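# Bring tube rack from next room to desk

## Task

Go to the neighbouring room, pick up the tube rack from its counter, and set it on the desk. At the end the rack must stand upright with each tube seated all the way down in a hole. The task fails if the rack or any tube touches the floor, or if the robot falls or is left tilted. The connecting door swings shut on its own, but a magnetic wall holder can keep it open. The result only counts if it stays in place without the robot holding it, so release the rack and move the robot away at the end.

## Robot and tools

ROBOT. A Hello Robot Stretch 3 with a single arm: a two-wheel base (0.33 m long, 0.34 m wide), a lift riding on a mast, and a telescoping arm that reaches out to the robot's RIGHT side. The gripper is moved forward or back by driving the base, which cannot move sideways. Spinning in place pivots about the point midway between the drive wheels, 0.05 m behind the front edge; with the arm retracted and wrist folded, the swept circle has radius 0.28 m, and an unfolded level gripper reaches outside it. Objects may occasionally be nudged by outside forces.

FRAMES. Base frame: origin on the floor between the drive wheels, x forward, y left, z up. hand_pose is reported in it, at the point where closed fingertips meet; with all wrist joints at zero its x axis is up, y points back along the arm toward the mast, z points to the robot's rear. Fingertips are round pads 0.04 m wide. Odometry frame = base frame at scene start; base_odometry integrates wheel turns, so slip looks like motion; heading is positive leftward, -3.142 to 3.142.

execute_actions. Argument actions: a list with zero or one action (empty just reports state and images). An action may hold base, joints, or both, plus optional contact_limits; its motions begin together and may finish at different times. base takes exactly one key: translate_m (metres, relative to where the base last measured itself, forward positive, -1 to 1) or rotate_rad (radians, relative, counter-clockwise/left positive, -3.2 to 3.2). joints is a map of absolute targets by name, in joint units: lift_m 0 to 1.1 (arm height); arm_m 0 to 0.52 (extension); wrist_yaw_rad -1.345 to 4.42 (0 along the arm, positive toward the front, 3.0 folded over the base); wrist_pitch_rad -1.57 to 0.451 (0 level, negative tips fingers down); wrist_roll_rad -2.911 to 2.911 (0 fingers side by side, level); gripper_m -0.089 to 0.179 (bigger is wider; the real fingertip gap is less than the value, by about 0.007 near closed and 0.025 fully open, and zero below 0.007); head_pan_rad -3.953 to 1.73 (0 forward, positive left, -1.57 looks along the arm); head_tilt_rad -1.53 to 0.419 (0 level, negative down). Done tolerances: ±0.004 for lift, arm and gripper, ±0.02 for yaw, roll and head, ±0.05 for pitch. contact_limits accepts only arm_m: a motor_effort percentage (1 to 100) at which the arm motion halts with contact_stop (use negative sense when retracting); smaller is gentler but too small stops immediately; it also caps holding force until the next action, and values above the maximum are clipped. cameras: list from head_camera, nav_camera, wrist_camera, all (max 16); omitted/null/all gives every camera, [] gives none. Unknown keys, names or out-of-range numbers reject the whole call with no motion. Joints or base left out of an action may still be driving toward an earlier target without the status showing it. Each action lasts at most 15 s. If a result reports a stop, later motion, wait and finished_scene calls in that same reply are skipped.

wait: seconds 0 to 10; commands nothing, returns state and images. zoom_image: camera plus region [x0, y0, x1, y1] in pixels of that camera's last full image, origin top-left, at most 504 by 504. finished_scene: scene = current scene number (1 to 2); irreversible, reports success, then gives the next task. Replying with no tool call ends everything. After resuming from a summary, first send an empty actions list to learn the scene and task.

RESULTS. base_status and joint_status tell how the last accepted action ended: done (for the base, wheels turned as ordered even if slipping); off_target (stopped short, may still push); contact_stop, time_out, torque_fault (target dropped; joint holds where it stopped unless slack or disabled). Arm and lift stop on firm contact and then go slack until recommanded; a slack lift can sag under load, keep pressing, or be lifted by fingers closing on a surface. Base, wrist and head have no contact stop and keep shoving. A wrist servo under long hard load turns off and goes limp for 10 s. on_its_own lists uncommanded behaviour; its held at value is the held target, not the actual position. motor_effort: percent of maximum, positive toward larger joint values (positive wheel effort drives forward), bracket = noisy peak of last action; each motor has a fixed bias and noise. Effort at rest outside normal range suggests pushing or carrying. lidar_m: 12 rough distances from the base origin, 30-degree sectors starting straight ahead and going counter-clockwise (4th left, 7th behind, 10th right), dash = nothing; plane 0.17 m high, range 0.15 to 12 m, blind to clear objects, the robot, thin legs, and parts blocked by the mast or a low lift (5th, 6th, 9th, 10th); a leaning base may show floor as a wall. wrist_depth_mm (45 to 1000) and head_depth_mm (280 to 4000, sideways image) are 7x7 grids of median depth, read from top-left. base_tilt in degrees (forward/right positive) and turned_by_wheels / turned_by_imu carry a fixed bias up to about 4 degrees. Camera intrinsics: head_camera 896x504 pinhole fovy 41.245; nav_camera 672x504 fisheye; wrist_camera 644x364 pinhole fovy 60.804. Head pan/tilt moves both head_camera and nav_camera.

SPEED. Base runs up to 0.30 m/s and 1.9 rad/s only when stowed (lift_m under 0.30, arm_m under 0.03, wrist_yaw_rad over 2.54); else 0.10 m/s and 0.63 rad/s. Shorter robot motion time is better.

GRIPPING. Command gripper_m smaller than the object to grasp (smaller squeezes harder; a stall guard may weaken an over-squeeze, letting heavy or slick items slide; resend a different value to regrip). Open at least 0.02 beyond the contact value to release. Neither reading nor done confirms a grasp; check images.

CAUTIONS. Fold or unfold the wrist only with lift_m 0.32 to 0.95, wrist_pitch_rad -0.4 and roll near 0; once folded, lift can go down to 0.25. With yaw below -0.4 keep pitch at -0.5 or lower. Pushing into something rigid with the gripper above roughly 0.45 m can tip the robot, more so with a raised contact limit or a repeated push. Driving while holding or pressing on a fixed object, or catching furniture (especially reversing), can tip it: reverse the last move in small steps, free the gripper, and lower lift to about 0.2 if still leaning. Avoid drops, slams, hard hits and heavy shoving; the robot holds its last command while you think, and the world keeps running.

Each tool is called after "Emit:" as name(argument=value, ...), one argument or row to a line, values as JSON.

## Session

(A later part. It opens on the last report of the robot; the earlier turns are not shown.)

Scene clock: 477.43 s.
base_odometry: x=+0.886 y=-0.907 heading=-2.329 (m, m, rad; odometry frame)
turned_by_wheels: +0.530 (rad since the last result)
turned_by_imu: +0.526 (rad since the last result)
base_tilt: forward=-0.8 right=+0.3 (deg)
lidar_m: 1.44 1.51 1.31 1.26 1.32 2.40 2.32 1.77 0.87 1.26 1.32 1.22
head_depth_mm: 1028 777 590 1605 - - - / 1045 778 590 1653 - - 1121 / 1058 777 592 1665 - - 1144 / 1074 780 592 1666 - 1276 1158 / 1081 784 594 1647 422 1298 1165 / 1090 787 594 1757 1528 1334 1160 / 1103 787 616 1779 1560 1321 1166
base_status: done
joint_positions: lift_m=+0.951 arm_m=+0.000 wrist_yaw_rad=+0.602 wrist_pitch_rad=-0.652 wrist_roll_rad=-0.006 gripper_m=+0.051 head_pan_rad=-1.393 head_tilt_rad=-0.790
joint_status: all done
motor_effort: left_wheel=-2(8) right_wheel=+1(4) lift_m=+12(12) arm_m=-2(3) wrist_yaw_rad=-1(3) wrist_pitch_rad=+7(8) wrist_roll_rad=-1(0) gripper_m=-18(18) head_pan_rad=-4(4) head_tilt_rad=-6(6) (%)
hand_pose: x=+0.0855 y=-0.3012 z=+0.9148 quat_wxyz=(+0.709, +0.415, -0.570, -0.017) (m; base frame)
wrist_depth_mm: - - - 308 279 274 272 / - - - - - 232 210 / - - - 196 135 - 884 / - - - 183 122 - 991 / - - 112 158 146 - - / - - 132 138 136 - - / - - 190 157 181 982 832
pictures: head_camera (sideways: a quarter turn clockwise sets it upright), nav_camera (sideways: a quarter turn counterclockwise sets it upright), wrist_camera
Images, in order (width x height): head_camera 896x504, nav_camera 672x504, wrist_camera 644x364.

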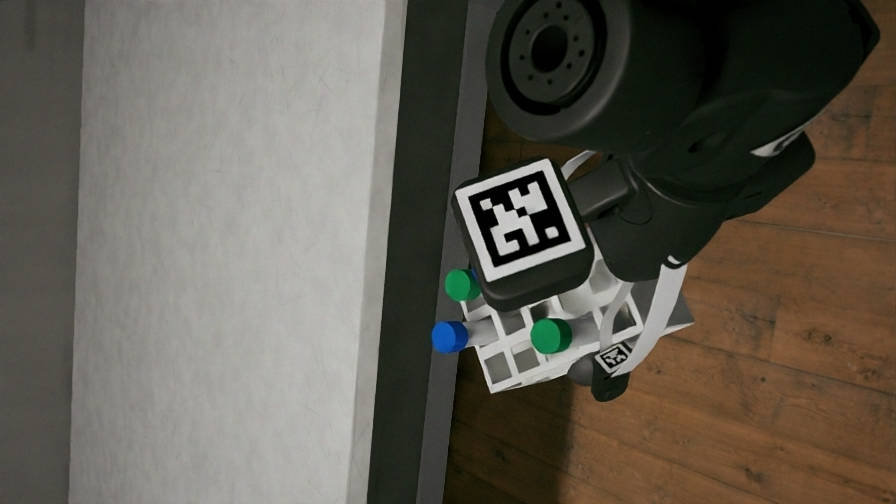

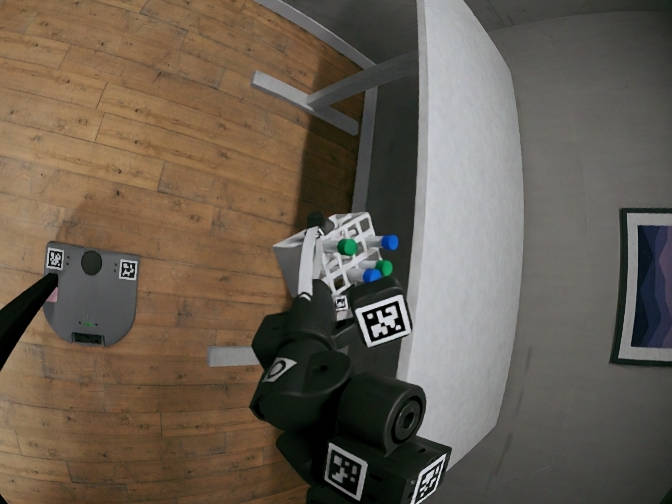

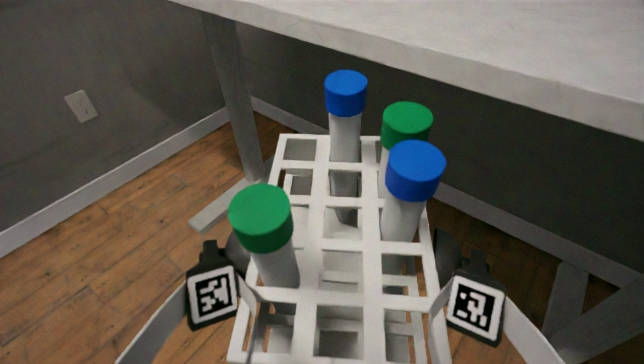

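Emit:
execute_actions(
  actions=[
    {"joints":{"lift_m":1.1,"wrist_pitch_rad":-0.57,"head_tilt_rad":-0.6}},
  ],
  cameras=[],
)

Emit:
execute_actions(
  actions=[
    {"joints":{"arm_m":0.1}},
  ],
)

Scene clock: 487.30 s.
base_odometry: x=+0.886 y=-0.907 heading=-2.329 (m, m, rad; odometry frame)
turned_by_wheels: +0.000 (rad since the last result)
turned_by_imu: +0.000 (rad since the last result)
base_tilt: forward=-0.8 right=+0.3 (deg)
lidar_m: 1.44 1.50 1.31 1.26 1.32 2.40 2.32 1.76 0.87 1.26 1.32 1.22
head_depth_mm: 1021 - - - - 1292 1240 / 1040 1132 963 - - - 1250 / 1056 1144 - - - 1415 1256 / 1077 1165 - 569 340 1482 1257 / 1089 1190 817 366 312 1414 1256 / 1111 1209 863 372 1669 1485 1256 / 1129 1224 867 646 1759 1491 1259
base_status: not commanded
joint_positions: lift_m=+1.099 arm_m=+0.000 wrist_yaw_rad=+0.602 wrist_pitch_rad=-0.598 wrist_roll_rad=-0.006 gripper_m=+0.051 head_pan_rad=-1.393 head_tilt_rad=-0.606
joint_status: all done
motor_effort: left_wheel=-2(2) right_wheel=+2(1) lift_m=+39(40) arm_m=-2(3) wrist_yaw_rad=-1(1) wrist_pitch_rad=+9(10) wrist_roll_rad=-1(1) gripper_m=-18(19) head_pan_rad=-5(4) head_tilt_rad=+3(25) (%)
hand_pose: x=+0.0907 y=-0.3087 z=+1.0738 quat_wxyz=(+0.709, +0.399, -0.581, +0.002) (m; base frame)
wrist_depth_mm: - 878 844 829 838 818 747 / - 687 606 602 600 598 594 / - - 520 193 138 462 464 / - - - 182 124 380 377 / - - 112 159 146 324 321 / - - 132 138 136 - 286 / - - 190 157 180 - 747
pictures: none
No camera images: the call's "cameras" was empty. Leave "cameras" out to get every camera's image.

Scene clock: 489.27 s.
base_odometry: x=+0.886 y=-0.907 heading=-2.329 (m, m, rad; odometry frame)
turned_by_wheels: +0.000 (rad since the last result)
turned_by_imu: +0.000 (rad since the last result)
base_tilt: forward=-0.8 right=+0.4 (deg)
lidar_m: 1.44 1.50 1.31 1.26 1.32 2.41 2.33 1.76 0.88 1.26 1.32 1.21
head_depth_mm: - - - 565 1600 1432 1241 / 1045 1110 - - 1633 1475 1252 / 1059 - - 426 1648 1482 1251 / 1076 1141 454 401 1690 1478 1250 / 1094 1191 468 408 1705 1481 1253 / 1106 1206 868 594 1730 1493 1263 / 1127 1208 868 645 1773 1494 1261
base_status: not commanded
joint_positions: lift_m=+1.099 arm_m=+0.100 wrist_yaw_rad=+0.601 wrist_pitch_rad=-0.598 wrist_roll_rad=-0.006 gripper_m=+0.051 head_pan_rad=-1.393 head_tilt_rad=-0.606
joint_status: all done
motor_effort: left_wheel=-2(2) right_wheel=+2(1) lift_m=+39(38) arm_m=+4(7) wrist_yaw_rad=-1(1) wrist_pitch_rad=+9(9) wrist_roll_rad=+0(0) gripper_m=-18(18) head_pan_rad=-5(5) head_tilt_rad=+3(3) (%)
hand_pose: x=+0.0905 y=-0.4083 z=+1.0738 quat_wxyz=(+0.709, +0.399, -0.581, +0.002) (m; base frame)
wrist_depth_mm: - 853 850 838 830 767 686 / 701 620 607 603 598 598 587 / - 520 474 194 138 463 457 / - - 404 182 125 379 375 / - - 112 158 146 325 320 / - - 132 138 136 286 279 / - - 189 157 180 248 246
pictures: head_camera (sideways: a quarter turn clockwise sets it upright), nav_camera (sideways: a quarter turn counterclockwise sets it upright), wrist_camera
Images, in order (width x height): head_camera 896x504, nav_camera 672x504, wrist_camera 644x364.

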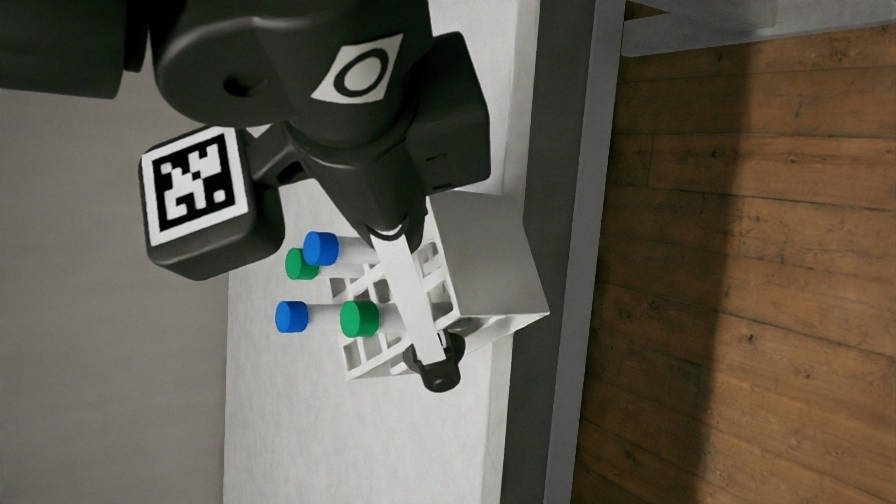

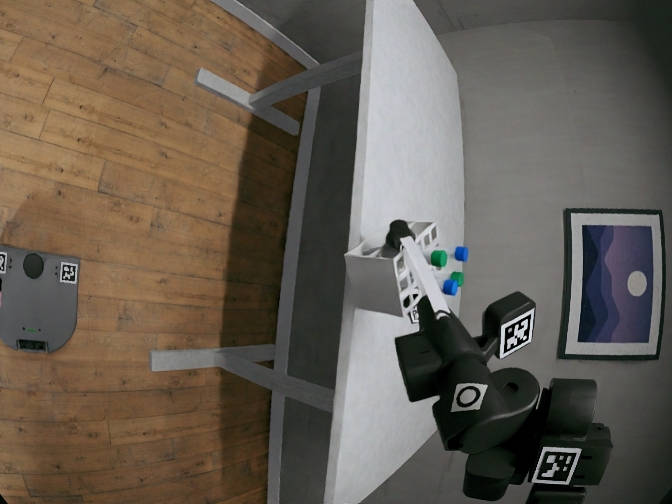

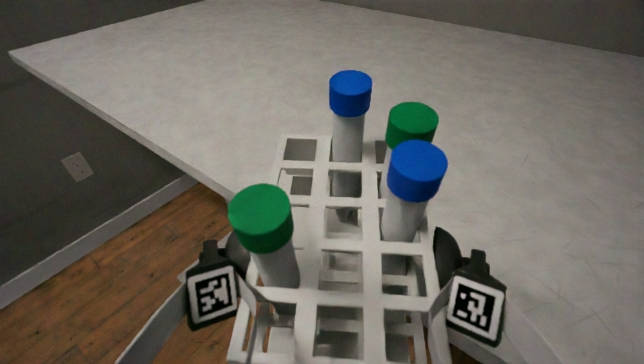

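Clearance ~5 cm. Good.

Emit:
execute_actions(
  actions=[
    {"joints":{"arm_m":0.36}},
  ],
  cameras=[],
)

Emit:
execute_actions(
  actions=[
    {"joints":{"wrist_pitch_rad":-0.64,"lift_m":1.07}},
  ],
  cameras=["head_camera"],
)

Emit:
execute_actions(
  actions=[
    {"joints":{"lift_m":1.06}},
  ],
  cameras=["head_camera"],
)

Scene clock: 500.03 s.
base_odometry: x=+0.886 y=-0.907 heading=-2.329 (m, m, rad; odometry frame)
turned_by_wheels: +0.000 (rad since the last result)
turned_by_imu: +0.000 (rad since the last result)
base_tilt: forward=-0.8 right=+0.3 (deg)
lidar_m: 1.44 1.50 1.31 1.26 1.33 2.40 2.33 1.76 0.87 1.26 1.32 1.22
head_depth_mm: - 1130 850 607 1593 1440 1243 / 1040 - 852 612 1635 1484 1257 / 1039 1148 733 612 1642 1482 1249 / 1074 1144 643 615 1683 1489 1250 / 1092 1195 840 616 1710 1484 1259 / 1108 1213 864 619 1729 1493 1259 / 1121 1217 868 619 1765 1489 1254
base_status: not commanded
joint_positions: lift_m=+1.099 arm_m=+0.360 wrist_yaw_rad=+0.600 wrist_pitch_rad=-0.598 wrist_roll_rad=-0.006 gripper_m=+0.051 head_pan_rad=-1.393 head_tilt_rad=-0.606
joint_status: all done
motor_effort: left_wheel=-2(2) right_wheel=+2(1) lift_m=+38(39) arm_m=+3(4) wrist_yaw_rad=+1(2) wrist_pitch_rad=+9(9) wrist_roll_rad=-1(0) gripper_m=-20(18) head_pan_rad=-4(4) head_tilt_rad=+3(4) (%)
hand_pose: x=+0.0904 y=-0.6684 z=+1.0739 quat_wxyz=(+0.709, +0.399, -0.582, +0.002) (m; base frame)
wrist_depth_mm: - 870 849 775 668 578 493 / 614 615 603 607 589 575 523 / 482 476 469 193 139 456 455 / 392 387 387 182 125 376 379 / 330 327 112 158 146 321 321 / 285 285 132 137 137 286 278 / 252 251 190 157 181 241 245
pictures: none
No camera images: the call's "cameras" was empty. Leave "cameras" out to get every camera's image.

Scene clock: 501.10 s.
base_odometry: x=+0.886 y=-0.907 heading=-2.329 (m, m, rad; odometry frame)
turned_by_wheels: +0.000 (rad since the last result)
turned_by_imu: +0.000 (rad since the last result)
base_tilt: forward=-0.9 right=+0.4 (deg)
lidar_m: 1.44 1.50 1.30 1.26 1.32 2.40 2.32 1.76 0.88 1.26 1.32 1.22
head_depth_mm: - 1132 849 609 1592 1442 1244 / 1026 - 807 612 1643 1475 1249 / 1056 1184 649 612 1647 1483 1256 / 1074 1171 659 615 1675 1491 1253 / 1094 1186 841 616 1704 1492 1259 / 1107 1205 865 619 1732 1486 1256 / 1129 1220 869 620 1755 1491 1266
base_status: not commanded
joint_positions: lift_m=+1.071 arm_m=+0.360 wrist_yaw_rad=+0.600 wrist_pitch_rad=-0.661 wrist_roll_rad=-0.006 gripper_m=+0.051 head_pan_rad=-1.393 head_tilt_rad=-0.606
joint_status: all done
motor_effort: left_wheel=-2(2) right_wheel=+2(1) lift_m=+12(35) arm_m=+3(3) wrist_yaw_rad=+1(1) wrist_pitch_rad=+7(8) wrist_roll_rad=-1(1) gripper_m=-18(17) head_pan_rad=-4(4) head_tilt_rad=+3(3) (%)
hand_pose: x=+0.0844 y=-0.6596 z=+1.0331 quat_wxyz=(+0.709, +0.417, -0.569, -0.021) (m; base frame)
wrist_depth_mm: 622 608 607 594 589 551 500 / 474 463 458 456 450 445 439 / 380 375 371 194 138 363 360 / 317 314 311 183 125 304 303 / 272 272 112 159 146 264 262 / 238 238 132 138 136 237 231 / 214 212 190 157 180 204 207
pictures: head_camera (sideways: a quarter turn clockwise sets it upright)
Images, in order (width x height): head_camera 896x504.

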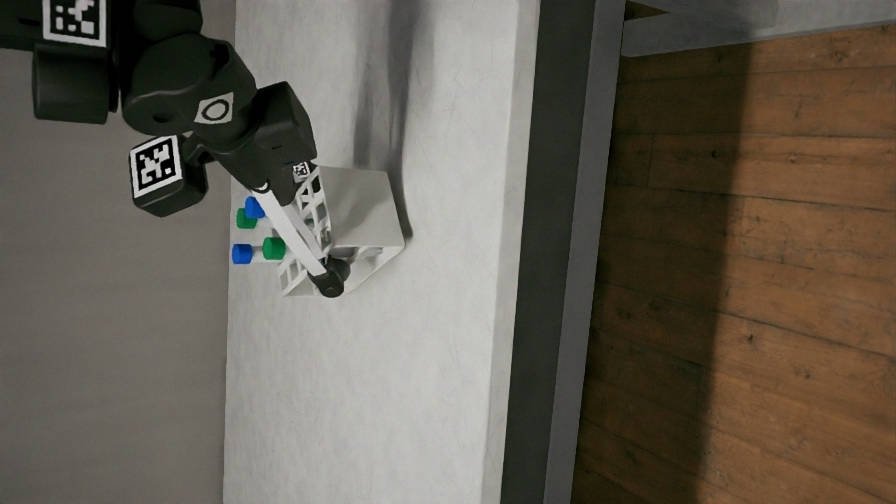

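Scene clock: 501.83 s.
base_odometry: x=+0.886 y=-0.907 heading=-2.329 (m, m, rad; odometry frame)
turned_by_wheels: +0.000 (rad since the last result)
turned_by_imu: +0.000 (rad since the last result)
base_tilt: forward=-0.8 right=+0.4 (deg)
lidar_m: 1.44 1.50 1.31 1.27 1.32 2.40 2.33 1.76 0.88 1.26 1.32 1.22
head_depth_mm: - - 850 610 1602 1437 1241 / 1023 - 786 612 1647 1474 1256 / 1060 1119 644 613 1661 1480 1260 / 1070 1171 674 615 1681 1484 1255 / 1091 1188 862 617 1704 1494 1259 / 1109 1207 867 619 1735 1488 1266 / 1125 1221 869 620 1768 1483 1257
base_status: not commanded
joint_positions: lift_m=+1.061 arm_m=+0.360 wrist_yaw_rad=+0.600 wrist_pitch_rad=-0.661 wrist_roll_rad=-0.006 gripper_m=+0.051 head_pan_rad=-1.393 head_tilt_rad=-0.606
joint_status: all done
motor_effort: left_wheel=-2(2) right_wheel=+2(2) lift_m=+12(13) arm_m=+3(4) wrist_yaw_rad=+1(0) wrist_pitch_rad=+6(6) wrist_roll_rad=+0(0) gripper_m=-18(18) head_pan_rad=-4(4) head_tilt_rad=+3(4) (%)
hand_pose: x=+0.0843 y=-0.6595 z=+1.0231 quat_wxyz=(+0.709, +0.417, -0.569, -0.021) (m; base frame)
wrist_depth_mm: 590 587 570 570 551 543 491 / 449 438 438 433 431 424 419 / 363 358 357 192 138 345 341 / 303 298 297 182 125 289 288 / 262 259 112 159 145 252 249 / 228 228 132 138 136 226 221 / 203 203 190 157 181 194 197
pictures: head_camera (sideways: a quarter turn clockwise sets it upright)
Images, in order (width x height): head_camera 896x504.

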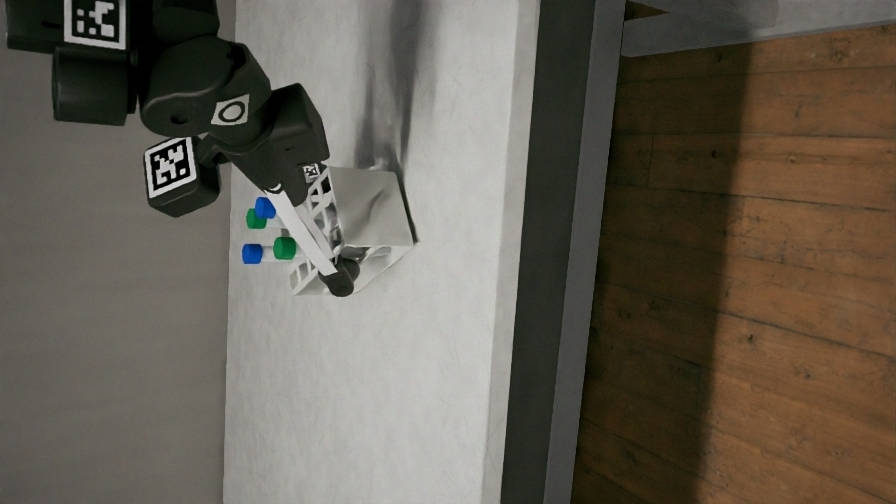

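Emit:
execute_actions(
  actions=[
    {"joints":{"lift_m":1.052}},
  ],
  cameras=[],
)

Emit:
execute_actions(
  actions=[
    {"joints":{"gripper_m":0.179}},
  ],
  cameras=[],
)

Emit:
execute_actions(
  actions=[
    {"joints":{"lift_m":1.1,"wrist_pitch_rad":-0.1}},
  ],
  cameras=[],
)

Emit:
execute_actions(
  actions=[
    {"base":{"translate_m":-0.15},"joints":{"arm_m":0,"wrist_yaw_rad":0,"head_pan_rad":-1.2}},
  ],
)

Scene clock: 516.10 s.
base_odometry: x=+0.886 y=-0.907 heading=-2.329 (m, m, rad; odometry frame)
turned_by_wheels: +0.000 (rad since the last result)
turned_by_imu: +0.000 (rad since the last result)
base_tilt: forward=-0.8 right=+0.3 (deg)
lidar_m: 1.44 1.50 1.30 1.27 1.32 2.40 2.33 1.76 0.88 1.26 1.32 1.22
head_depth_mm: - - 850 608 1599 1434 1238 / 1021 - 767 610 1643 1478 1258 / 1059 1126 653 614 1659 1481 1255 / 1075 1172 685 615 1692 1493 1260 / 1092 1188 863 616 1709 1489 1258 / 1110 1211 866 619 1734 1487 1257 / 1126 1225 869 621 1773 1486 1258
base_status: not commanded
joint_positions: lift_m=+1.053 arm_m=+0.360 wrist_yaw_rad=+0.600 wrist_pitch_rad=-0.659 wrist_roll_rad=-0.006 gripper_m=+0.051 head_pan_rad=-1.393 head_tilt_rad=-0.606
joint_status: all done
motor_effort: left_wheel=-2(2) right_wheel=+1(2) lift_m=+12(13) arm_m=+3(4) wrist_yaw_rad=+0(1) wrist_pitch_rad=+6(7) wrist_roll_rad=+0(1) gripper_m=-17(19) head_pan_rad=-4(4) head_tilt_rad=+3(3) (%)
hand_pose: x=+0.0845 y=-0.6598 z=+1.0154 quat_wxyz=(+0.709, +0.417, -0.569, -0.020) (m; base frame)
wrist_depth_mm: 580 563 560 548 539 539 484 / 437 427 421 420 413 410 404 / 349 348 343 195 139 334 331 / 292 290 288 184 125 280 279 / 250 249 116 159 146 243 242 / 220 219 135 140 136 217 213 / 196 196 187 157 180 187 190
pictures: none
No camera images: the call's "cameras" was empty. Leave "cameras" out to get every camera's image.

Scene clock: 517.87 s.
base_odometry: x=+0.886 y=-0.907 heading=-2.329 (m, m, rad; odometry frame)
turned_by_wheels: +0.000 (rad since the last result)
turned_by_imu: +0.000 (rad since the last result)
base_tilt: forward=-0.8 right=+0.3 (deg)
lidar_m: 1.44 1.50 1.30 1.26 1.32 2.40 2.33 1.76 0.87 1.26 1.32 1.22
head_depth_mm: - - 847 609 1601 1434 1245 / 1028 - 768 611 1650 1483 1257 / 1060 1123 671 613 1659 1486 1253 / 1079 1165 680 614 1682 1490 1257 / 1091 1186 913 616 1704 1487 1259 / 1110 1205 867 619 1734 1480 1250 / 1129 1225 870 620 1771 1484 1256
base_status: not commanded
joint_positions: lift_m=+1.053 arm_m=+0.360 wrist_yaw_rad=+0.600 wrist_pitch_rad=-0.658 wrist_roll_rad=-0.006 gripper_m=+0.179 head_pan_rad=-1.393 head_tilt_rad=-0.606
joint_status: all done
motor_effort: left_wheel=-2(2) right_wheel=+1(2) lift_m=+12(12) arm_m=+3(3) wrist_yaw_rad=+0(1) wrist_pitch_rad=+6(7) wrist_roll_rad=-1(1) gripper_m=+1(86) head_pan_rad=-4(5) head_tilt_rad=+3(3) (%)
hand_pose: x=+0.0846 y=-0.6599 z=+1.0156 quat_wxyz=(+0.709, +0.416, -0.569, -0.020) (m; base frame)
wrist_depth_mm: 575 564 554 554 536 530 488 / 436 432 425 422 416 411 407 / 351 345 345 206 152 335 330 / 291 291 290 185 136 280 279 / 251 254 241 157 152 243 241 / 221 - 212 156 170 215 217 / - 193 185 158 158 191 -
pictures: none
No camera images: the call's "cameras" was empty. Leave "cameras" out to get every camera's image.

Scene clock: 519.13 s.
base_odometry: x=+0.886 y=-0.907 heading=-2.329 (m, m, rad; odometry frame)
turned_by_wheels: +0.000 (rad since the last result)
turned_by_imu: +0.000 (rad since the last result)
base_tilt: forward=-0.8 right=+0.3 (deg)
lidar_m: 1.44 1.50 1.31 1.26 1.32 2.40 2.33 1.76 0.87 1.26 1.31 1.21
head_depth_mm: - 1124 850 609 1605 1437 1240 / - 1160 852 611 1643 1475 1254 / 1091 1174 768 613 1648 1484 1257 / 1077 1183 677 616 1678 1475 1256 / 1088 1205 861 618 1716 1484 1256 / 1106 1212 863 619 1736 1489 1250 / 1127 1222 869 621 1774 1494 1266
base_status: not commanded
joint_positions: lift_m=+1.099 arm_m=+0.360 wrist_yaw_rad=+0.600 wrist_pitch_rad=-0.124 wrist_roll_rad=-0.006 gripper_m=+0.179 head_pan_rad=-1.393 head_tilt_rad=-0.606
joint_status: all done
motor_effort: left_wheel=-2(2) right_wheel=+2(1) lift_m=+38(40) arm_m=+3(3) wrist_yaw_rad=+1(0) wrist_pitch_rad=+8(8) wrist_roll_rad=-1(1) gripper_m=+0(1) head_pan_rad=-4(4) head_tilt_rad=+3(4) (%)
hand_pose: x=+0.1205 y=-0.7122 z=+1.1824 quat_wxyz=(+0.689, +0.250, -0.659, +0.167) (m; base frame)
wrist_depth_mm: - - - 793 633 554 476 / - - - 828 684 578 496 / - - - 864 703 585 508 / - - - 903 722 613 521 / 722 747 725 734 706 630 541 / 527 - 531 534 537 536 522 / 405 414 417 418 419 423 -
pictures: none
No camera images: the call's "cameras" was empty. Leave "cameras" out to get every camera's image.

Scene clock: 523.00 s.
base_odometry: x=+0.989 y=-0.798 heading=-2.329 (m, m, rad; odometry frame)
turned_by_wheels: +0.000 (rad since the last result)
turned_by_imu: -0.001 (rad since the last result)
base_tilt: forward=-0.8 right=+0.3 (deg)
lidar_m: 1.59 1.66 1.31 1.27 1.32 2.26 2.18 1.76 1.30 0.84 1.31 1.33
head_depth_mm: 1030 1105 928 609 1558 1480 1228 / 1057 1143 769 611 1630 1474 1253 / 1094 1180 853 613 1678 1480 1254 / 1127 1212 672 617 1741 1482 1253 / 1170 1253 859 644 1792 1490 1259 / 1215 1310 867 673 1821 1492 1263 / 1259 1332 867 707 1826 1482 1263
base_status: done
joint_positions: lift_m=+1.099 arm_m=+0.000 wrist_yaw_rad=+0.000 wrist_pitch_rad=-0.123 wrist_roll_rad=-0.006 gripper_m=+0.179 head_pan_rad=-1.207 head_tilt_rad=-0.606
joint_status: all done
motor_effort: left_wheel=-2(7) right_wheel=+2(4) lift_m=+38(37) arm_m=-3(1) wrist_yaw_rad=+0(1) wrist_pitch_rad=+8(8) wrist_roll_rad=-1(1) gripper_m=+1(1) head_pan_rad=+4(27) head_tilt_rad=+3(4) (%)
hand_pose: x=-0.0214 y=-0.3966 z=+1.1827 quat_wxyz=(+0.708, +0.044, -0.703, -0.044) (m; base frame)
wrist_depth_mm: - 974 941 962 915 906 919 / - - - 994 986 975 939 / - - - - - 991 985 / - - - - - - 998 / 728 672 733 751 749 - - / 528 - 529 533 542 546 - / 404 417 419 422 424 424 -
pictures: head_camera (sideways: a quarter turn clockwise sets it upright), nav_camera (sideways: a quarter turn counterclockwise sets it upright), wrist_camera
Images, in order (width x height): head_camera 896x504, nav_camera 672x504, wrist_camera 644x364.

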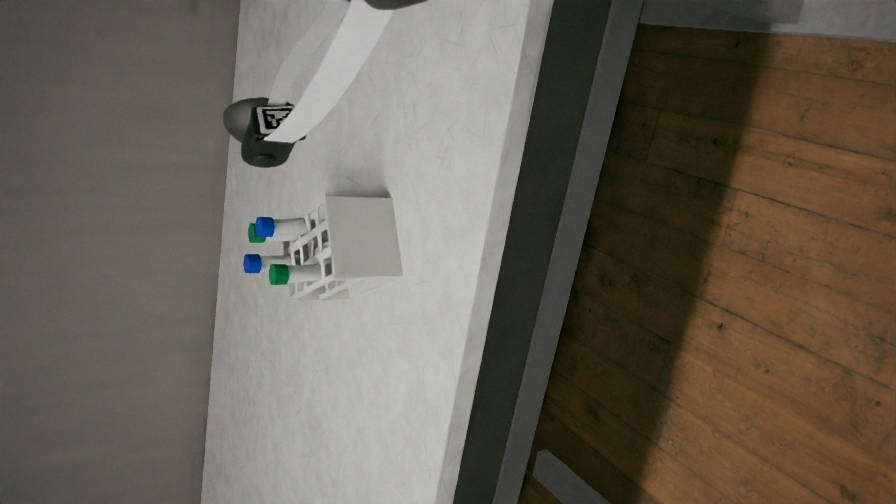

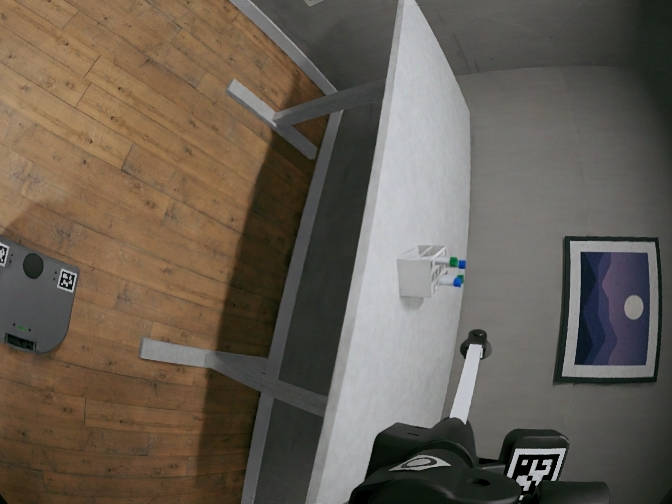

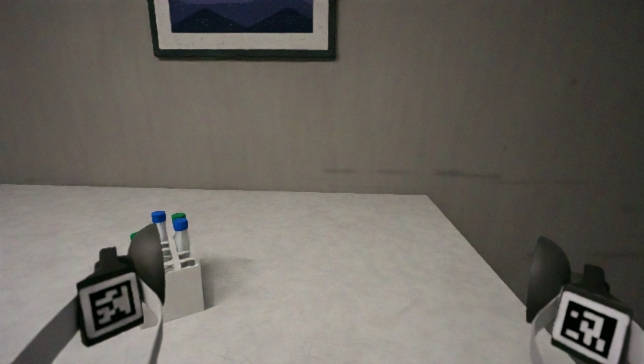

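Emit:
finished_scene(
  scene=1,
)

The scene is finished: the task was done.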